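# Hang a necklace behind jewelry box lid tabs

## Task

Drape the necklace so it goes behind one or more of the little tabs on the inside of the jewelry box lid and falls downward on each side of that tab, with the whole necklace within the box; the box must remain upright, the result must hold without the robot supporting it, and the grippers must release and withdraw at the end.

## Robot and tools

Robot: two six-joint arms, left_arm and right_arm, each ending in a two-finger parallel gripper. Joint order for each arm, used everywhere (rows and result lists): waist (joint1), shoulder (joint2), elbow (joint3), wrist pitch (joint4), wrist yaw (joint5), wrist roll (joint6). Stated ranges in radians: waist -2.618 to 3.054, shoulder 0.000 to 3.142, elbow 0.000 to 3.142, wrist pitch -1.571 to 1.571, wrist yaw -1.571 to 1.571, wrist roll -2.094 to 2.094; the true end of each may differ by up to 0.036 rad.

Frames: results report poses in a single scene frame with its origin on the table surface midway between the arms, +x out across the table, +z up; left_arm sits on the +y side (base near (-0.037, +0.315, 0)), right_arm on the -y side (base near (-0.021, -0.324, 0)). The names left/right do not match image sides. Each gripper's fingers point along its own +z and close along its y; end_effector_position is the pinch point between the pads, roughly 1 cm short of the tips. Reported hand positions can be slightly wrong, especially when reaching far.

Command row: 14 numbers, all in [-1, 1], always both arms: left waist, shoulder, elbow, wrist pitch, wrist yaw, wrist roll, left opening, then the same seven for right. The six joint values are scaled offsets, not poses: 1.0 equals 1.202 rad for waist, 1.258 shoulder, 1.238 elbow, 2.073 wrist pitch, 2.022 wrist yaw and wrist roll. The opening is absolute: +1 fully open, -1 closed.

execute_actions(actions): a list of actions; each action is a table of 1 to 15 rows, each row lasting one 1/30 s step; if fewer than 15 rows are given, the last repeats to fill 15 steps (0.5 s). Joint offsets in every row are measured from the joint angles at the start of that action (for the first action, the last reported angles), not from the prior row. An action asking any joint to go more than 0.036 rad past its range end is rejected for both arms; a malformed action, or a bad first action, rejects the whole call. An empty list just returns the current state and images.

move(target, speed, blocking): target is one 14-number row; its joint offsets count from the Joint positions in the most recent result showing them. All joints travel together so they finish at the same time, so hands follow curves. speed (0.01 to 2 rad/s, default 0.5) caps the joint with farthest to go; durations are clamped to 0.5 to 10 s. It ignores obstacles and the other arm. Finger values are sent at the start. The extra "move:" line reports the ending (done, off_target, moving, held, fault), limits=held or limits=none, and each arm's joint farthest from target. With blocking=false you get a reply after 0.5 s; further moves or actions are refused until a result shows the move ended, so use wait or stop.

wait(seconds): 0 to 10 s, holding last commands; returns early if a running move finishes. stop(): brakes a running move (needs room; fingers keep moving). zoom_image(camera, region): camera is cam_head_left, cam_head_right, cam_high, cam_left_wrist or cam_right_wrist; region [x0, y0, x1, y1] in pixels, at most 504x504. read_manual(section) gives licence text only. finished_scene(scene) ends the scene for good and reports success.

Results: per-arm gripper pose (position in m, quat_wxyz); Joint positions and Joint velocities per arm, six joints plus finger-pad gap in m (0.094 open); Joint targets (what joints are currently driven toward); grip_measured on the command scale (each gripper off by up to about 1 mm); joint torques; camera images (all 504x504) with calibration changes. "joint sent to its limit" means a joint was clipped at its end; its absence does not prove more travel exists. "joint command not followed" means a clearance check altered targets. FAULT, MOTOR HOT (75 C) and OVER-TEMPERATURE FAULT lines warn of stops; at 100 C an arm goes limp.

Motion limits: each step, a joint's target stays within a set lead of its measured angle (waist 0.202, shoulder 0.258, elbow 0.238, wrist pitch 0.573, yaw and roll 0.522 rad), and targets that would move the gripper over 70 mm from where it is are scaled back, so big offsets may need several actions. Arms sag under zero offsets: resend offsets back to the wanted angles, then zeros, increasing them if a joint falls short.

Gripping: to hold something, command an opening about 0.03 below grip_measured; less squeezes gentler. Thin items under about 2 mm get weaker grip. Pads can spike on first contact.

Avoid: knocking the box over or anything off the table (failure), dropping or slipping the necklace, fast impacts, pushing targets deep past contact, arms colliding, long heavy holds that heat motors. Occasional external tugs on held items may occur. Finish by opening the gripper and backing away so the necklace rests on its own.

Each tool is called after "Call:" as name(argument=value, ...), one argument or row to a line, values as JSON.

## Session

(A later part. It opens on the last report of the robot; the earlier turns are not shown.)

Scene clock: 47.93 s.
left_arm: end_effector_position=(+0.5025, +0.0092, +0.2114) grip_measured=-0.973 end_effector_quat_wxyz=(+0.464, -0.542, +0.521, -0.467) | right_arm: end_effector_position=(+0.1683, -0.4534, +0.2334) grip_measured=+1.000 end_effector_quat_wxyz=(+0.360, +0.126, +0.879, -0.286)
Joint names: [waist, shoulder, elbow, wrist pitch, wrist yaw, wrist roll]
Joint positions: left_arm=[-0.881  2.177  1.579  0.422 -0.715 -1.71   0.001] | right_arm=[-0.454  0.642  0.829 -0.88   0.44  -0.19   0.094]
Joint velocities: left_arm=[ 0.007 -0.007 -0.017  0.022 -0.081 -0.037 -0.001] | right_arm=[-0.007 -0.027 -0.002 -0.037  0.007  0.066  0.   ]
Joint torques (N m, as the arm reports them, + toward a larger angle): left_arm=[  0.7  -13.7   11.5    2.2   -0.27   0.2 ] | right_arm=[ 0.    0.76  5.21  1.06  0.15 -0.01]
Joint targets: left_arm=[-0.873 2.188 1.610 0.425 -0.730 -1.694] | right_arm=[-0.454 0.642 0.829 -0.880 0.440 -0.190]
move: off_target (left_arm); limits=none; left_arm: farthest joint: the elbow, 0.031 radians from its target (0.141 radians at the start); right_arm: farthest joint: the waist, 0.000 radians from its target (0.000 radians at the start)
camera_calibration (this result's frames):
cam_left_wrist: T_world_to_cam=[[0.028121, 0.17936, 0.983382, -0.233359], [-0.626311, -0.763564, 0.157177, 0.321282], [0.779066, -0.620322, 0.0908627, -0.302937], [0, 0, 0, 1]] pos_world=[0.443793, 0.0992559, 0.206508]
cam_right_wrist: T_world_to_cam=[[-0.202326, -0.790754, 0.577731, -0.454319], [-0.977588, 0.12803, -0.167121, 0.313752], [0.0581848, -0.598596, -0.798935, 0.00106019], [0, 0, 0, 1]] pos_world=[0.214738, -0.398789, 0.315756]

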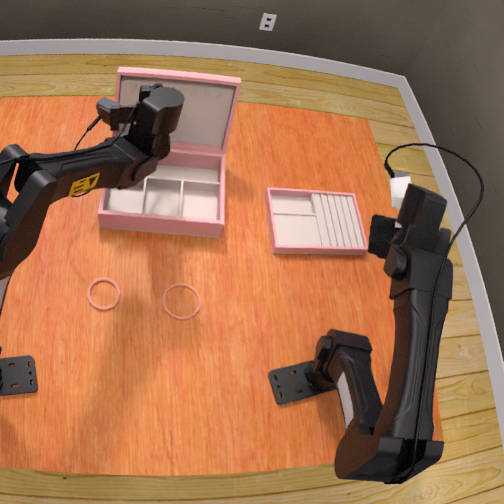

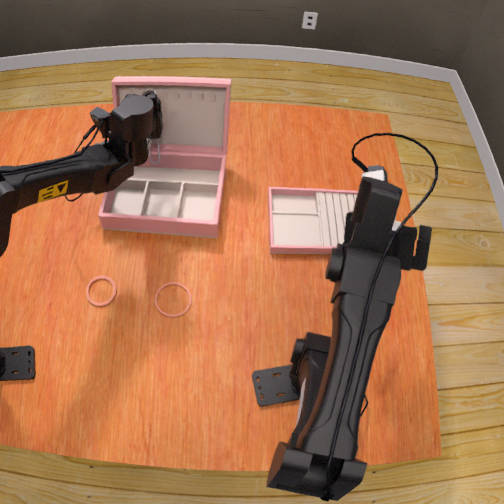

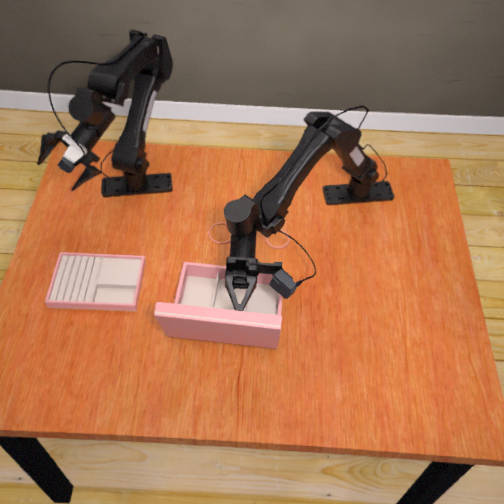

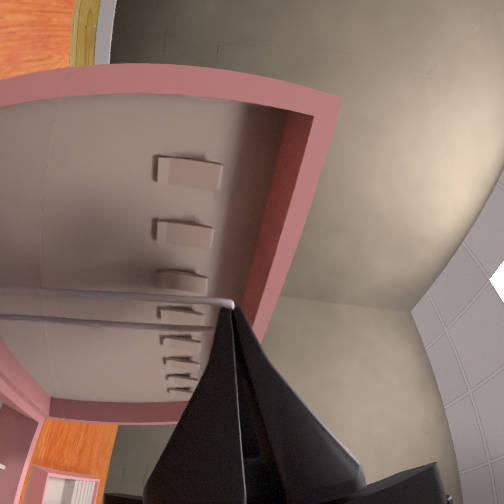

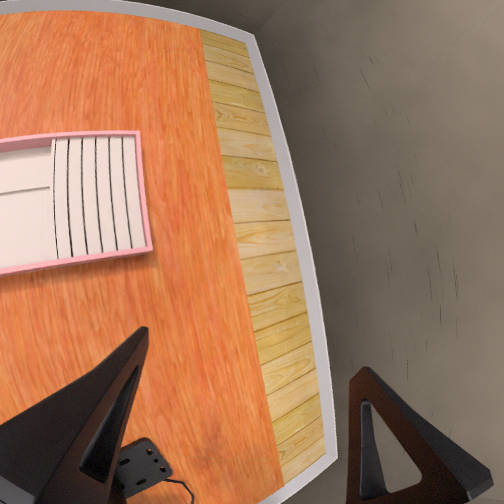

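Call:
move(
  target=[0.028,0.049,0.077,-0.003,0.023,0.006,-1,0,0,0,0,0,0,1],
  speed=0.06,
)

Call:
zoom_image(
  camera="cam_left_wrist",
  region=[120,200,300,380],
)

Scene clock: 62.50 s.
left_arm: end_effector_position=(+0.5195, +0.0081, +0.2111) grip_measured=-0.973 end_effector_quat_wxyz=(+0.460, -0.541, +0.518, -0.477) | right_arm: end_effector_position=(+0.1683, -0.4534, +0.2334) grip_measured=+1.000 end_effector_quat_wxyz=(+0.360, +0.126, +0.879, -0.286)
Joint names: [waist, shoulder, elbow, wrist pitch, wrist yaw, wrist roll]
Joint positions: left_arm=[-0.857  2.225  1.644  0.424 -0.678 -1.71   0.001] | right_arm=[-0.454  0.642  0.829 -0.88   0.44  -0.19   0.094]
Joint velocities: left_arm=[-0.012 -0.002 -0.017  0.007 -0.007 -0.051 -0.   ] | right_arm=[-0.012  0.002  0.007 -0.022  0.022  0.022  0.   ]
Joint torques (N m, as the arm reports them, + toward a larger angle): left_arm=[  0.73 -13.97  11.48   2.1    0.01   0.17] | right_arm=[ 0.    0.77  5.21  1.06  0.14 -0.01]
Joint targets: left_arm=[-0.848 2.238 1.674 0.416 -0.669 -1.698] | right_arm=[-0.454 0.642 0.829 -0.880 0.440 -0.190]
move: off_target (left_arm); limits=none; left_arm: farthest joint: the elbow, 0.030 radians from its target (0.096 radians at the start); right_arm: farthest joint: the waist, 0.000 radians from its target (0.000 radians at the start)
camera_calibration (this result's frames):
cam_left_wrist: T_world_to_cam=[[0.0201329, 0.195437, 0.98051, -0.228725], [-0.637145, -0.753263, 0.163224, 0.335367], [0.770481, -0.628013, 0.109356, -0.316187], [0, 0, 0, 1]] pos_world=[0.461898, 0.0987515, 0.204104]
cam_right_wrist: T_world_to_cam=[[-0.202326, -0.790754, 0.577731, -0.454319], [-0.977588, 0.12803, -0.167121, 0.313752], [0.0581848, -0.598596, -0.798935, 0.00106019], [0, 0, 0, 1]] pos_world=[0.214738, -0.398789, 0.315756]

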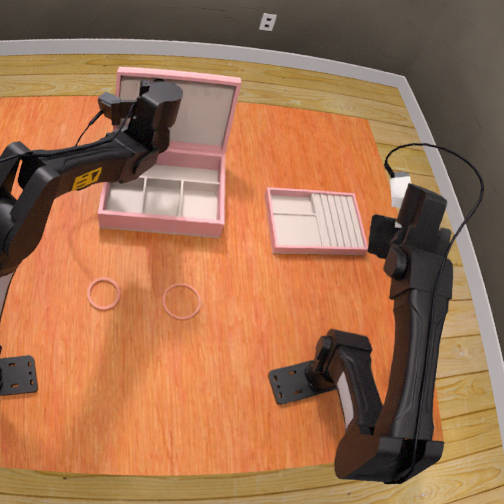

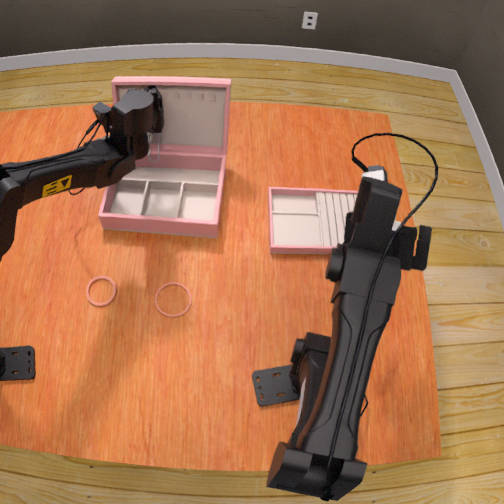

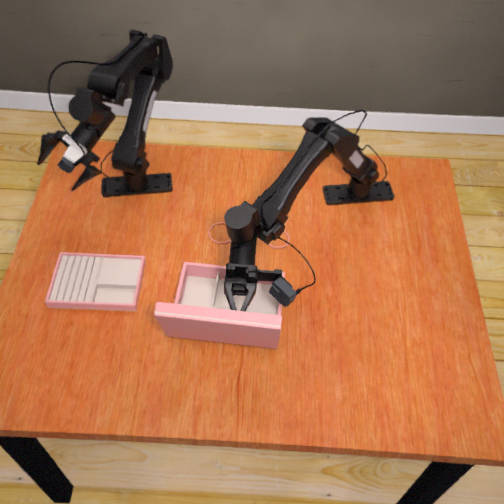

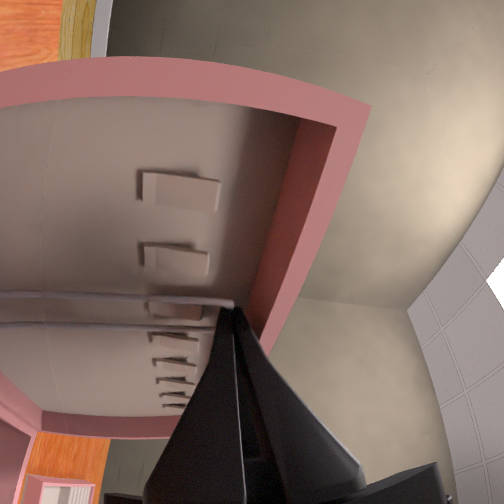

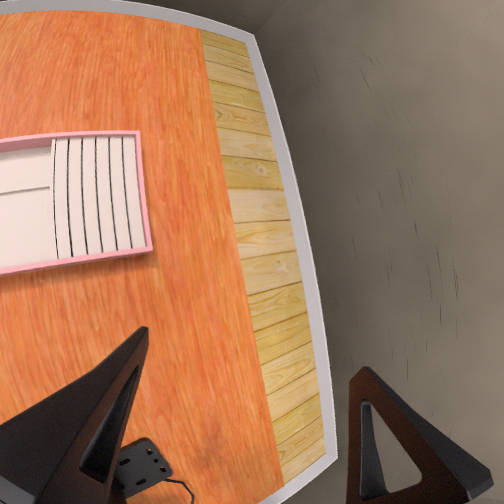

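Region (120, 200, 300, 380) of cam_left_wrist's 504x504 image, scaled by 2.800, with more detail than that image has.

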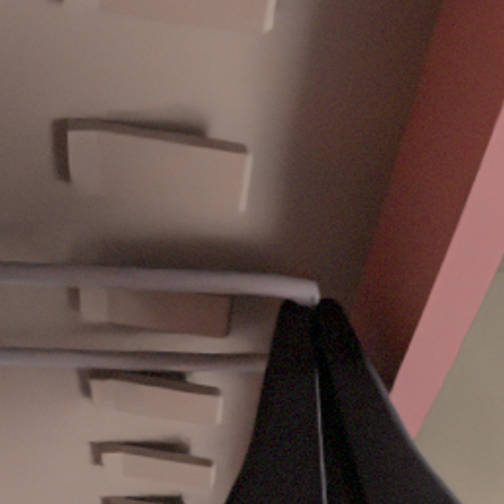

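Call:
move(
  target=[0.015,0.031,0.049,-0.003,0,0.006,-1,0,0,0,0,0,0,1],
  speed=0.05,
)

Call:
zoom_image(
  camera="cam_left_wrist",
  region=[120,200,300,380],
)

Scene clock: 69.23 s.
left_arm: end_effector_position=(+0.5265, +0.0091, +0.2105) grip_measured=-0.974 end_effector_quat_wxyz=(+0.462, -0.542, +0.514, -0.478) | right_arm: end_effector_position=(+0.1683, -0.4534, +0.2334) grip_measured=+1.000 end_effector_quat_wxyz=(+0.360, +0.126, +0.879, -0.286)
Joint names: [waist, shoulder, elbow, wrist pitch, wrist yaw, wrist roll]
Joint positions: left_arm=[-0.849  2.248  1.675  0.425 -0.678 -1.71   0.001] | right_arm=[-0.454  0.642  0.829 -0.88   0.44  -0.19   0.094]
Joint velocities: left_arm=[-0.017 -0.002 -0.022 -0.051  0.007 -0.007 -0.001] | right_arm=[-0.007 -0.017 -0.027  0.081 -0.051  0.022  0.   ]
Joint torques (N m, as the arm reports them, + toward a larger angle): left_arm=[  0.73 -13.99  11.46   2.12  -0.1    0.17] | right_arm=[ 0.    0.77  5.22  1.05  0.14 -0.01]
Joint targets: left_arm=[-0.839 2.264 1.705 0.418 -0.678 -1.698] | right_arm=[-0.454 0.642 0.829 -0.880 0.440 -0.190]
move: off_target (left_arm); limits=none; left_arm: farthest joint: the elbow, 0.030 radians from its target (0.061 radians at the start); right_arm: farthest joint: the waist, 0.000 radians from its target (0.000 radians at the start)
camera_calibration (this result's frames):
cam_left_wrist: T_world_to_cam=[[0.0128693, 0.200342, 0.979641, -0.224447], [-0.632333, -0.757315, 0.163182, 0.338195], [0.77459, -0.62156, 0.116937, -0.324739], [0, 0, 0, 1]] pos_world=[0.46828, 0.0992416, 0.202665]
cam_right_wrist: T_world_to_cam=[[-0.202326, -0.790754, 0.577731, -0.454319], [-0.977588, 0.12803, -0.167121, 0.313752], [0.0581848, -0.598596, -0.798935, 0.00106019], [0, 0, 0, 1]] pos_world=[0.214738, -0.398789, 0.315756]

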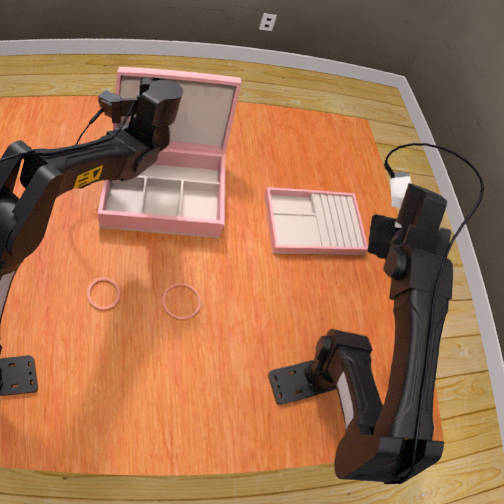

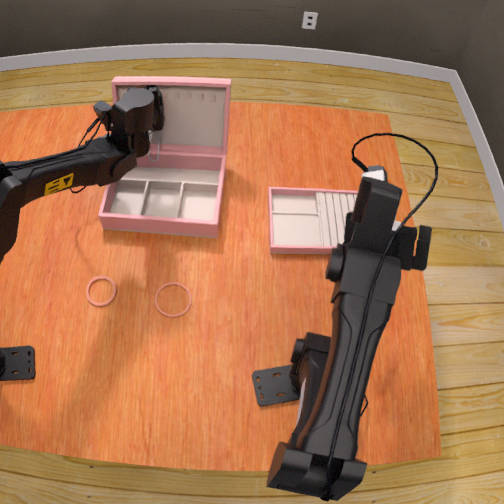

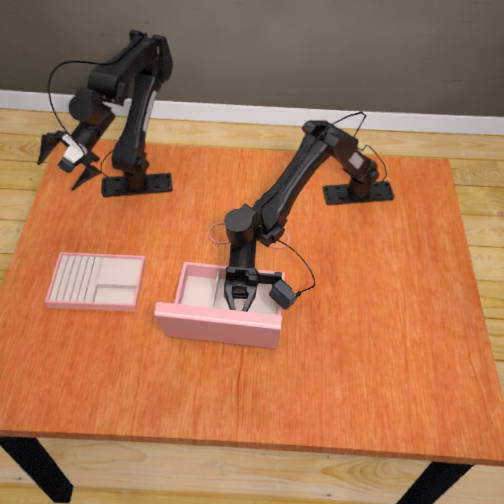

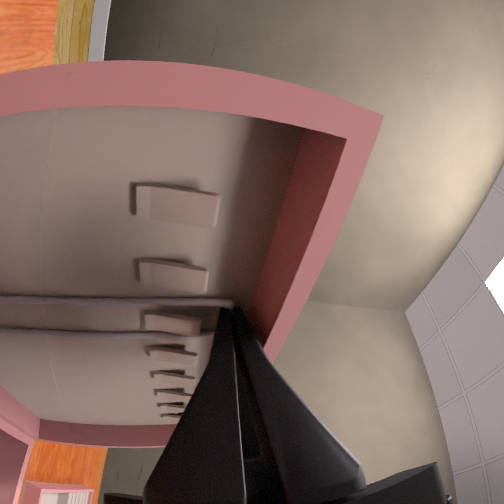

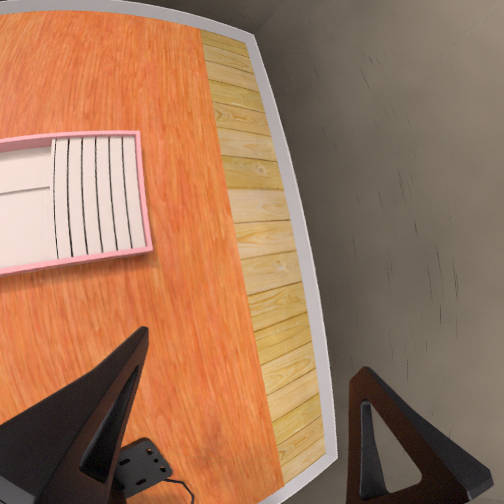

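Region (120, 200, 300, 380) of cam_left_wrist's 504x504 image, scaled by 2.800, with more detail than that image has.

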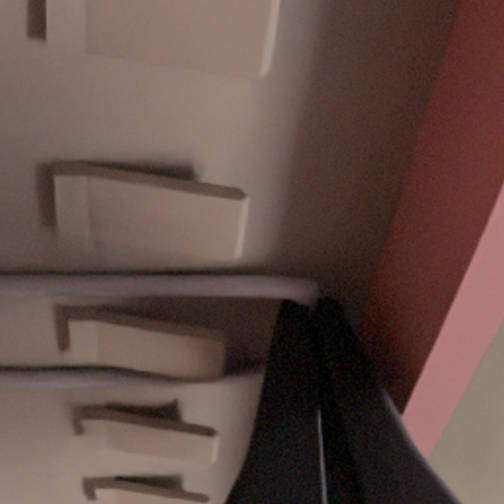

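Straddling. Sweep sideways.

Call:
move(
  target=[0.007,0,0.015,-0.003,0.072,0.006,-1,0,0,0,0,0,0,1],
  speed=0.08,
)

Call:
zoom_image(
  camera="cam_left_wrist",
  region=[120,200,300,380],
)

Scene clock: 75.57 s.
left_arm: end_effector_position=(+0.5251, -0.0132, +0.2086) grip_measured=-0.974 end_effector_quat_wxyz=(+0.424, -0.515, +0.545, -0.507) | right_arm: end_effector_position=(+0.1683, -0.4534, +0.2334) grip_measured=+1.000 end_effector_quat_wxyz=(+0.360, +0.126, +0.879, -0.286)
Joint names: [waist, shoulder, elbow, wrist pitch, wrist yaw, wrist roll]
Joint positions: left_arm=[-0.849  2.248  1.675  0.425 -0.552 -1.71   0.001] | right_arm=[-0.454  0.642  0.829 -0.88   0.44  -0.19   0.094]
Joint velocities: left_arm=[-0.007 -0.012 -0.007  0.037  0.007  0.022 -0.   ] | right_arm=[-0.012  0.007  0.012 -0.022 -0.095 -0.066  0.   ]
Joint torques (N m, as the arm reports them, + toward a larger angle): left_arm=[  0.65 -15.44  10.53   2.16   0.13   0.17] | right_arm=[ 0.    0.76  5.21  1.06  0.14 -0.01]
Joint targets: left_arm=[-0.840 2.248 1.693 0.419 -0.532 -1.698] | right_arm=[-0.454 0.642 0.829 -0.880 0.440 -0.190]
move: done; limits=none; left_arm: farthest joint: the elbow, 0.019 radians from its target (0.019 radians at the start); right_arm: farthest joint: the waist, 0.000 radians from its target (0.000 radians at the start)
camera_calibration (this result's frames):
cam_left_wrist: T_world_to_cam=[[0.049649, 0.210997, 0.976225, -0.236617], [-0.719361, -0.670504, 0.181505, 0.363724], [0.69286, -0.711269, 0.118493, -0.295873], [0, 0, 0, 1]] pos_world=[0.478395, 0.0833586, 0.200033]
cam_right_wrist: T_world_to_cam=[[-0.202326, -0.790754, 0.577731, -0.454319], [-0.977588, 0.12803, -0.167121, 0.313752], [0.0581848, -0.598596, -0.798935, 0.00106019], [0, 0, 0, 1]] pos_world=[0.214738, -0.398789, 0.315756]

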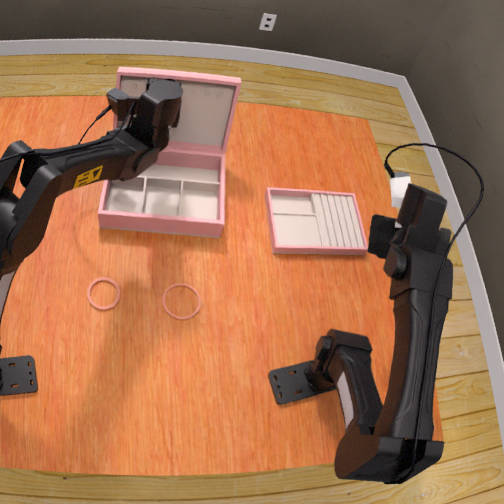

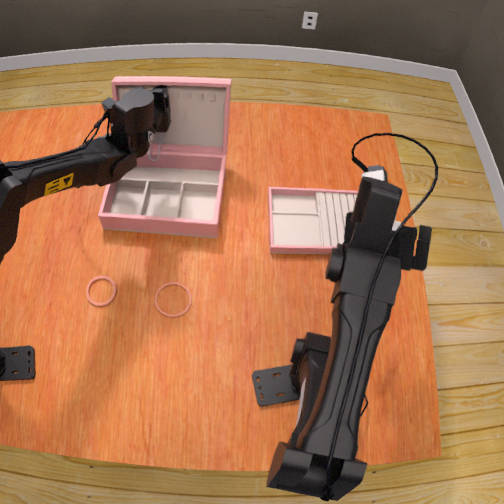

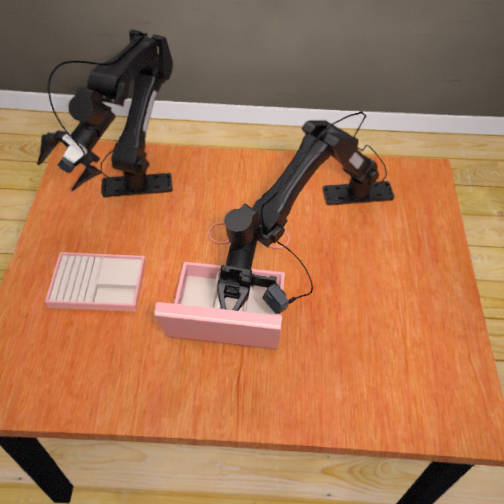

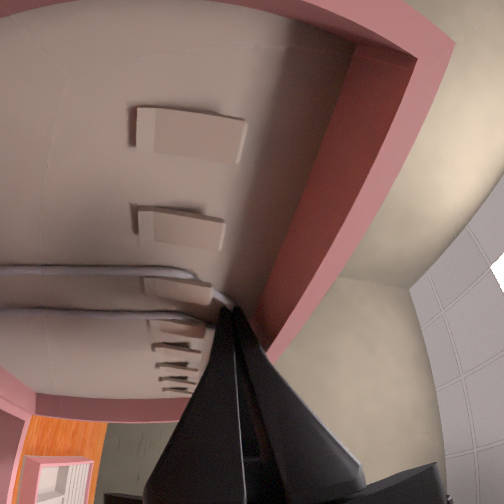

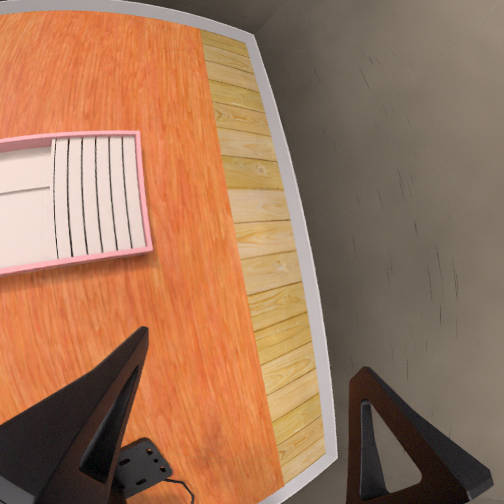

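Region (120, 200, 300, 380) of cam_left_wrist's 504x504 image, scaled by 2.800, with more detail than that image has.

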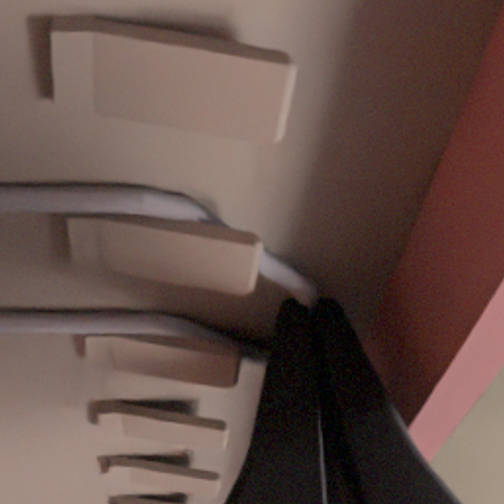

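Call:
move(
  target=[-0.033,0,0.01,0,0,0,-0.91,0,0,0,0,0,0,1],
  speed=0.03,
)

Scene clock: 83.77 s.
left_arm: end_effector_position=(+0.5147, -0.0305, +0.2091) grip_measured=-0.912 end_effector_quat_wxyz=(+0.416, -0.507, +0.553, -0.514) | right_arm: end_effector_position=(+0.1683, -0.4534, +0.2334) grip_measured=+1.000 end_effector_quat_wxyz=(+0.360, +0.126, +0.879, -0.286)
Joint names: [waist, shoulder, elbow, wrist pitch, wrist yaw, wrist roll]
Joint positions: left_arm=[-0.88   2.248  1.675  0.427 -0.551 -1.71   0.004] | right_arm=[-0.454  0.642  0.829 -0.88   0.44  -0.19   0.094]
Joint velocities: left_arm=[ 0.002 -0.012 -0.007  0.022  0.022 -0.022 -0.   ] | right_arm=[-0.017 -0.007 -0.007  0.007  0.022  0.007  0.   ]
Joint torques (N m, as the arm reports them, + toward a larger angle): left_arm=[ -0.54 -15.45   9.99   2.2   -0.07   0.03] | right_arm=[ 0.    0.77  5.21  1.05  0.14 -0.01]
Joint targets: left_arm=[-0.888 2.248 1.687 0.425 -0.552 -1.710] | right_arm=[-0.454 0.642 0.829 -0.880 0.440 -0.190]
move: done; limits=none; left_arm: farthest joint: the elbow, 0.013 radians from its target (0.013 radians at the start); right_arm: farthest joint: the waist, 0.000 radians from its target (0.000 radians at the start)
camera_calibration (this result's frames):
cam_left_wrist: T_world_to_cam=[[0.0548851, 0.210957, 0.975953, -0.235495], [-0.740192, -0.647416, 0.181569, 0.356007], [0.670151, -0.732359, 0.120616, -0.290454], [0, 0, 0, 1]] pos_world=[0.471087, 0.0674478, 0.200225]
cam_right_wrist: T_world_to_cam=[[-0.202326, -0.790754, 0.577731, -0.454319], [-0.977588, 0.12803, -0.167121, 0.313752], [0.0581848, -0.598596, -0.798935, 0.00106019], [0, 0, 0, 1]] pos_world=[0.214738, -0.398789, 0.315756]

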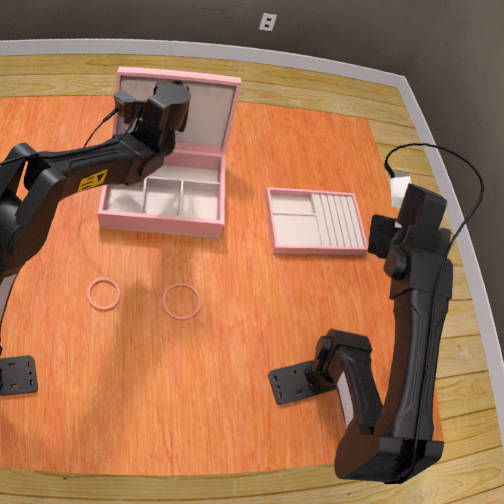

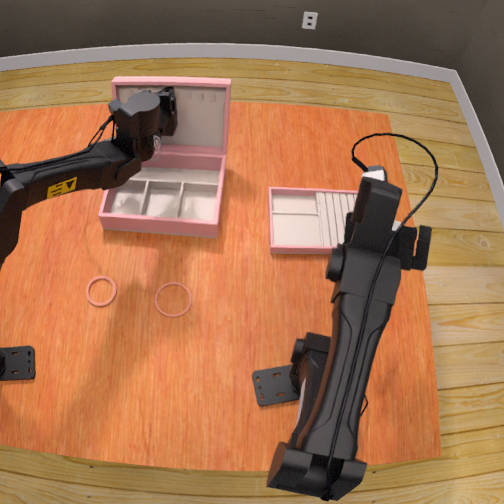

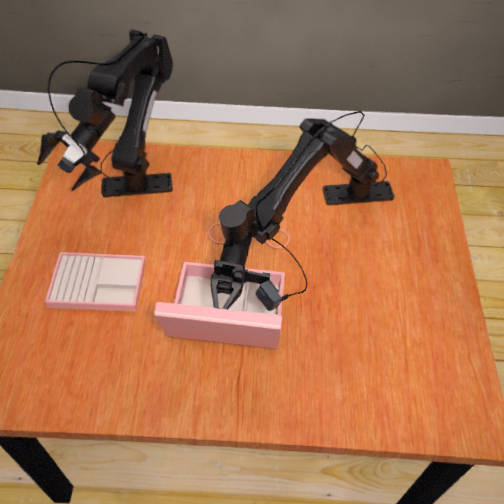

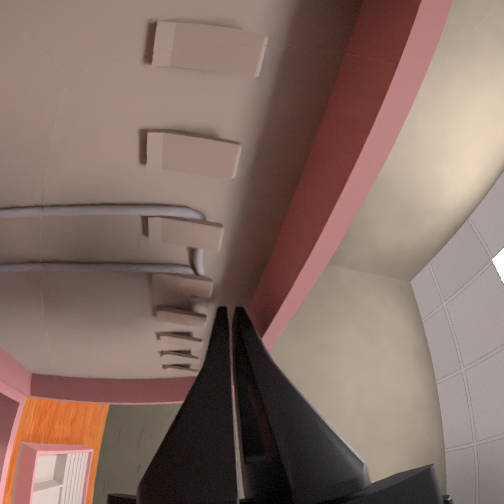

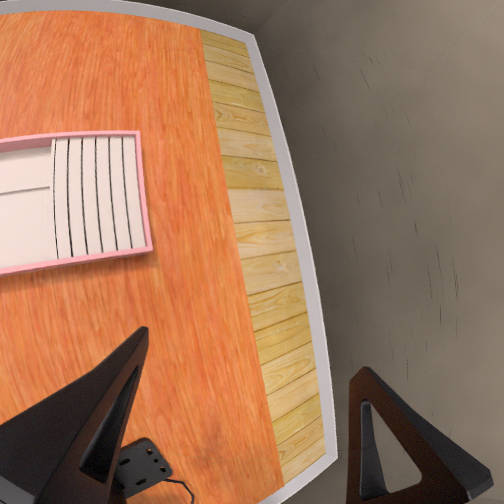

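A bight may remain behind tab 4; back off and look.

Call:
move(
  target=[-0.05,-0.135,-0.19,0,0,0,-0.91,0,0,0,0,0,0,1],
  speed=0.2,
)

Call:
zoom_image(
  camera="cam_left_wrist",
  region=[100,100,300,300],
)

Scene clock: 89.50 s.
left_arm: end_effector_position=(+0.4665, -0.0307, +0.2069) grip_measured=-0.912 end_effector_quat_wxyz=(+0.400, -0.495, +0.583, -0.505) | right_arm: end_effector_position=(+0.1683, -0.4534, +0.2334) grip_measured=+1.000 end_effector_quat_wxyz=(+0.360, +0.126, +0.879, -0.286)
Joint names: [waist, shoulder, elbow, wrist pitch, wrist yaw, wrist roll]
Joint positions: left_arm=[-0.931  2.094  1.464  0.429 -0.551 -1.711  0.004] | right_arm=[-0.454  0.642  0.829 -0.88   0.44  -0.19   0.094]
Joint velocities: left_arm=[-0.002 -0.007  0.007  0.007 -0.081 -0.007  0.   ] | right_arm=[ 0.007  0.012 -0.007  0.066  0.007 -0.022  0.   ]
Joint torques (N m, as the arm reports them, + toward a larger angle): left_arm=[ -0.53 -15.34   6.66   2.22  -0.08   0.02] | right_arm=[ 0.    0.77  5.21  1.06  0.14 -0.01]
Joint targets: left_arm=[-0.940 2.078 1.440 0.427 -0.551 -1.710] | right_arm=[-0.454 0.642 0.829 -0.880 0.440 -0.190]
move: off_target (left_arm); limits=none; left_arm: farthest joint: the elbow, 0.024 radians from its target (0.235 radians at the start); right_arm: farthest joint: the waist, 0.000 radians from its target (0.000 radians at the start)
camera_calibration (this result's frames):
cam_left_wrist: T_world_to_cam=[[0.104337, 0.171826, 0.979586, -0.255738], [-0.765413, -0.615035, 0.189406, 0.331702], [0.635024, -0.769551, 0.0673474, -0.231688], [0, 0, 0, 1]] pos_world=[0.4277, 0.0696549, 0.203294]
cam_right_wrist: T_world_to_cam=[[-0.202326, -0.790754, 0.577731, -0.454319], [-0.977588, 0.12803, -0.167121, 0.313752], [0.0581848, -0.598596, -0.798935, 0.00106019], [0, 0, 0, 1]] pos_world=[0.214738, -0.398789, 0.315756]

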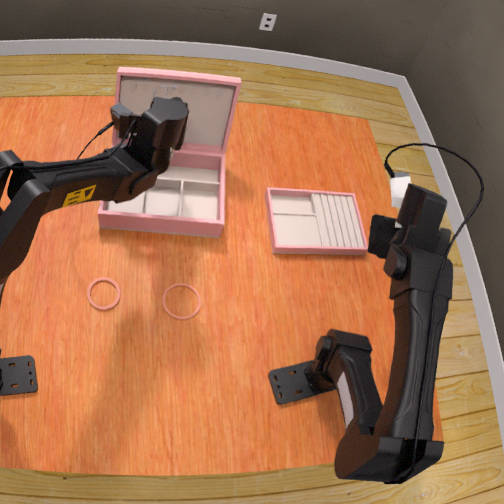

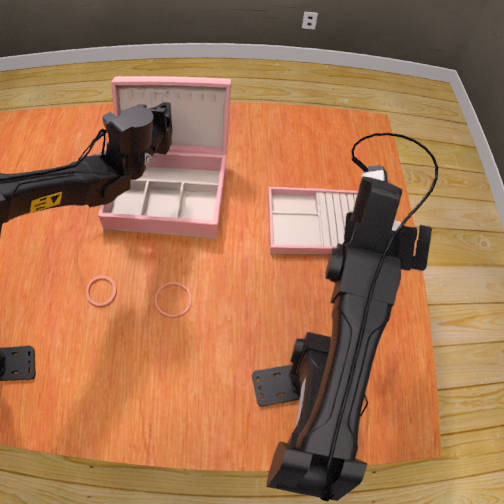

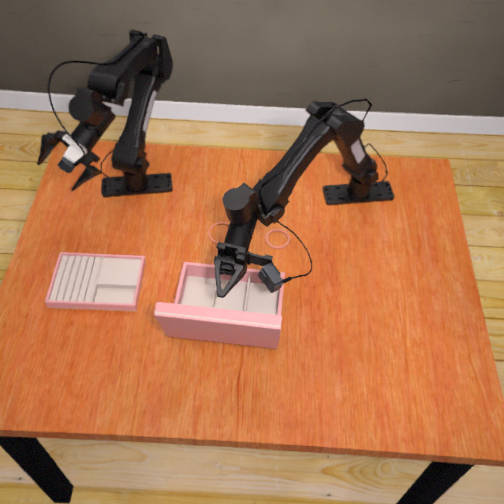

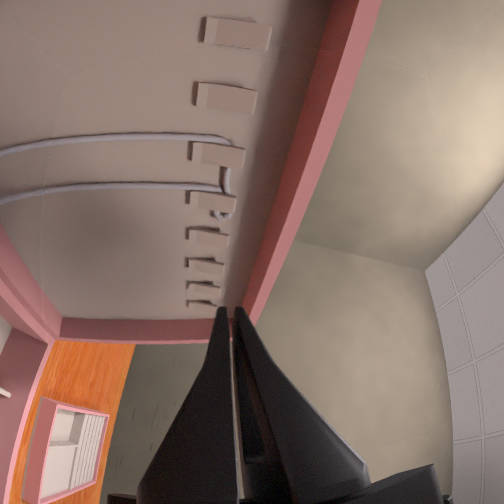

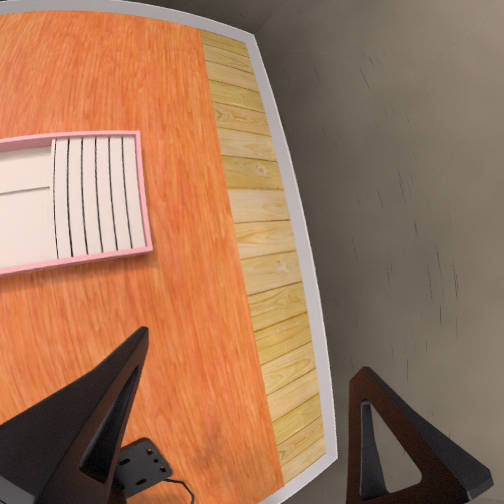

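Region (100, 100, 300, 300) of cam_left_wrist's 504x504 image, scaled by 2.520, with more detail than that image has.

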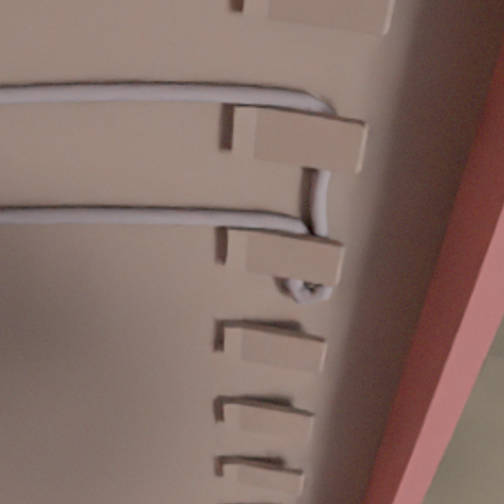

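Call:
move(
  target=[0,0,0,0,-0.098,0.785,-0.7,0,0,0,0,0,0,1],
  speed=1.2,
)

Call:
move(
  target=[0.019,0.157,0.094,0.052,0,0,-0.7,0,0,0,0,0,0,1],
  speed=0.15,
)

Scene clock: 102.13 s.
left_arm: end_effector_position=(+0.4705, +0.0016, +0.2108) grip_measured=-0.702 end_effector_quat_wxyz=(+0.653, +0.006, +0.758, -0.002) | right_arm: end_effector_position=(+0.1683, -0.4534, +0.2334) grip_measured=+1.000 end_effector_quat_wxyz=(+0.360, +0.126, +0.879, -0.286)
Joint names: [waist, shoulder, elbow, wrist pitch, wrist yaw, wrist roll]
Joint positions: left_arm=[-0.931  2.094  1.464  0.429 -0.736 -0.132  0.014] | right_arm=[-0.454  0.642  0.829 -0.88   0.44  -0.19   0.094]
Joint velocities: left_arm=[ 0.002 -0.002 -0.012 -0.022 -0.022 -0.066 -0.   ] | right_arm=[ 0.002 -0.017 -0.002 -0.051 -0.022 -0.066  0.   ]
Joint torques (N m, as the arm reports them, + toward a larger angle): left_arm=[  0.07 -13.81   8.7    2.14  -0.25   0.12] | right_arm=[ 0.01  0.77  5.21  1.05  0.14 -0.01]
Joint targets: left_arm=[-0.931 2.094 1.464 0.429 -0.750 -0.123] | right_arm=[-0.454 0.642 0.829 -0.880 0.440 -0.190]
move: done; limits=none; left_arm: farthest joint: the wrist yaw, 0.014 radians from its target (0.198 radians at the start); right_arm: farthest joint: the waist, 0.000 radians from its target (0.000 radians at the start)
camera_calibration (this result's frames):
cam_left_wrist: T_world_to_cam=[[-0.08608, -0.982487, 0.165255, -0.00239515], [-0.759054, -0.0427626, -0.649622, 0.526867], [0.645312, -0.181357, -0.74208, -0.0447584], [0, 0, 0, 1]] pos_world=[0.428598, 0.0120598, 0.309446]
cam_right_wrist: T_world_to_cam=[[-0.202326, -0.790754, 0.577731, -0.454319], [-0.977588, 0.12803, -0.167121, 0.313752], [0.0581848, -0.598596, -0.798935, 0.00106019], [0, 0, 0, 1]] pos_world=[0.214738, -0.398789, 0.315756]

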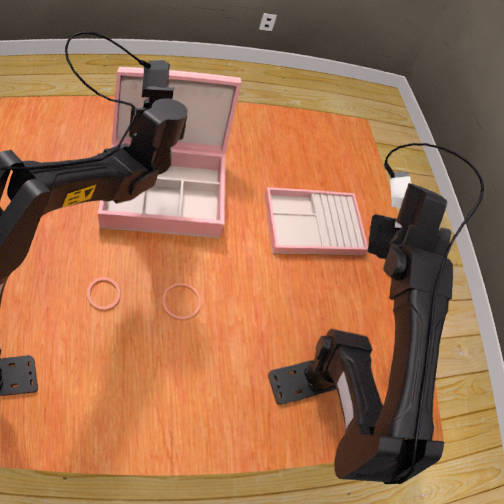

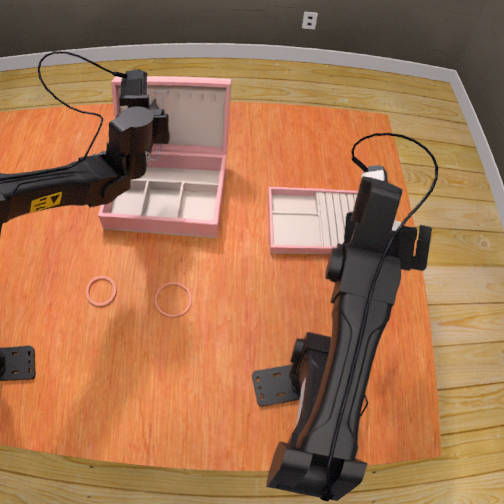

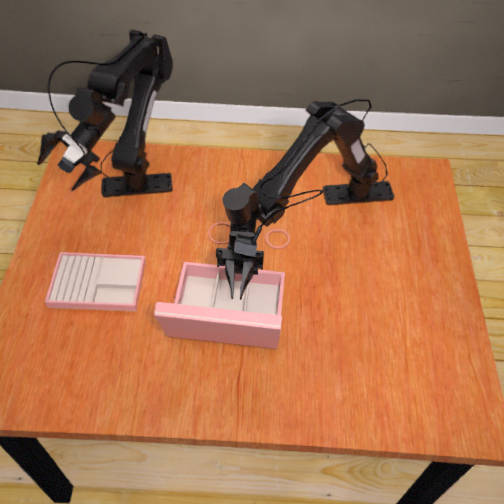

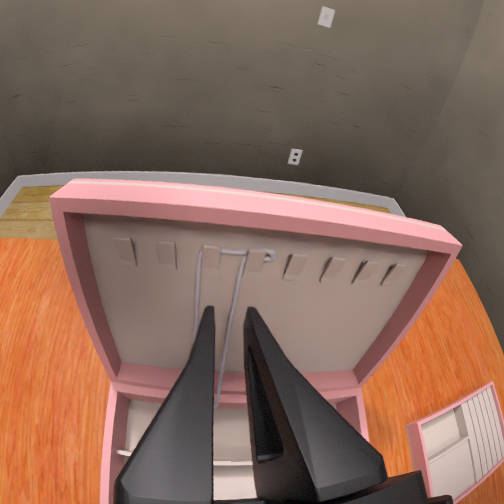

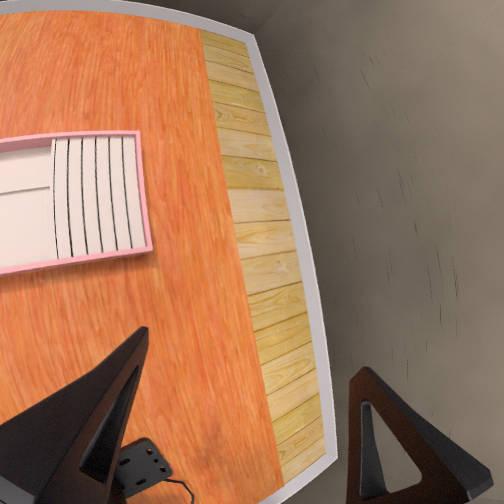

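Scene clock: 104.03 s.
left_arm: end_effector_position=(+0.4959, -0.0115, +0.1586) grip_measured=-0.702 end_effector_quat_wxyz=(+0.652, +0.001, +0.758, +0.002) | right_arm: end_effector_position=(+0.1683, -0.4534, +0.2334) grip_measured=+1.000 end_effector_quat_wxyz=(+0.360, +0.126, +0.879, -0.286)
Joint names: [waist, shoulder, elbow, wrist pitch, wrist yaw, wrist roll]
Joint positions: left_arm=[-0.918  2.281  1.548  0.53  -0.736 -0.132  0.014] | right_arm=[-0.454  0.642  0.829 -0.88   0.44  -0.19   0.094]
Joint velocities: left_arm=[-0.002  0.002 -0.007 -0.051 -0.022 -0.007 -0.001] | right_arm=[-0.012 -0.017 -0.007 -0.022 -0.022  0.022  0.   ]
Joint torques (N m, as the arm reports them, + toward a larger angle): left_arm=[  0.75 -14.35  11.2    2.23  -0.1    0.02] | right_arm=[ 0.    0.76  5.21  1.06  0.14 -0.01]
Joint targets: left_arm=[-0.909 2.291 1.580 0.537 -0.736 -0.132] | right_arm=[-0.454 0.642 0.829 -0.880 0.440 -0.190]
move: off_target (left_arm); limits=none; left_arm: farthest joint: the elbow, 0.032 radians from its target (0.117 radians at the start); right_arm: farthest joint: the waist, 0.000 radians from its target (0.000 radians at the start)
camera_calibration (this result's frames):
cam_left_wrist: T_world_to_cam=[[-0.073145, -0.983691, 0.164321, -0.0107527], [-0.759164, -0.0519332, -0.648824, 0.51152], [0.646776, -0.172205, -0.742985, -0.102836], [0, 0, 0, 1]] pos_world=[0.454053, -0.00172136, 0.257248]
cam_right_wrist: T_world_to_cam=[[-0.202326, -0.790754, 0.577731, -0.454319], [-0.977588, 0.12803, -0.167121, 0.313752], [0.0581848, -0.598596, -0.798935, 0.00106019], [0, 0, 0, 1]] pos_world=[0.214738, -0.398789, 0.315756]

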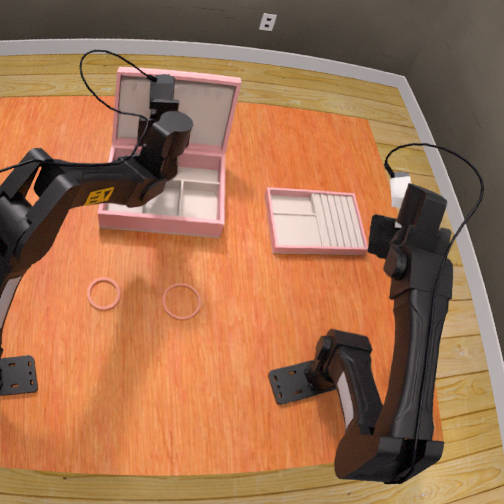

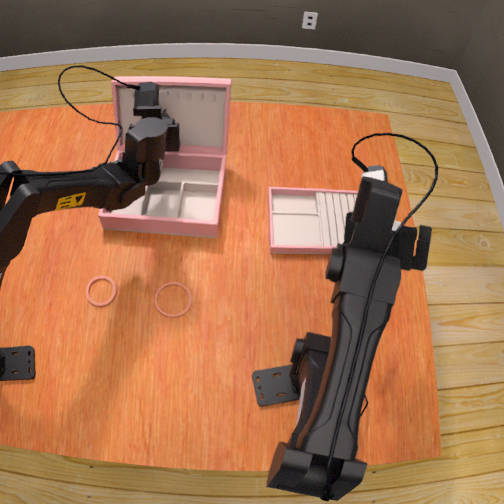

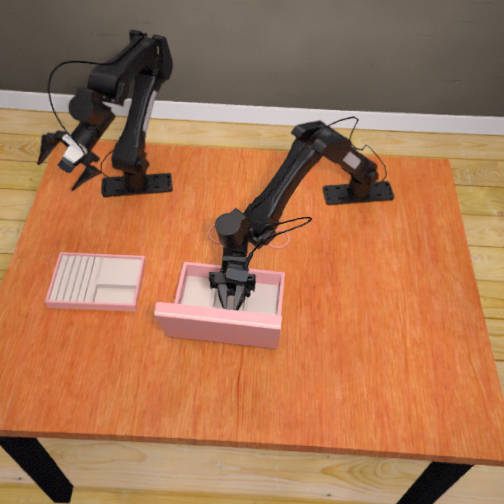

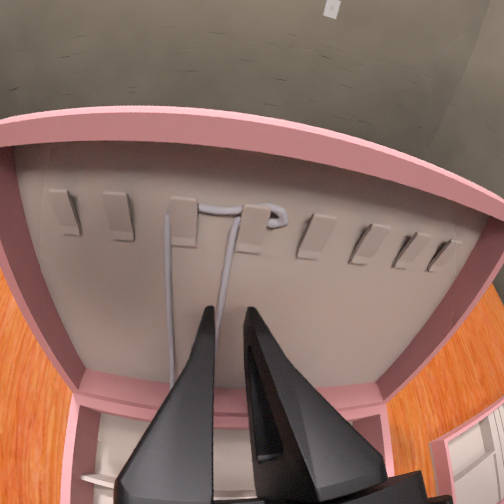

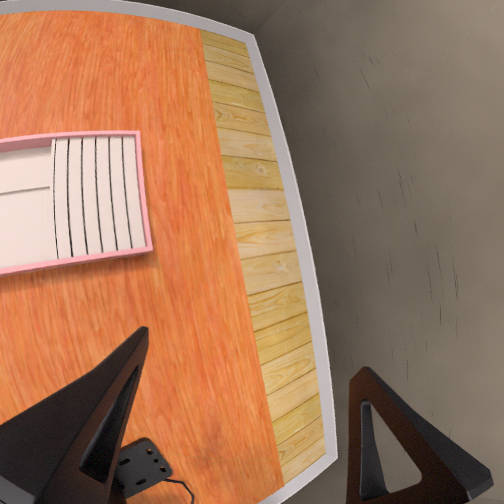

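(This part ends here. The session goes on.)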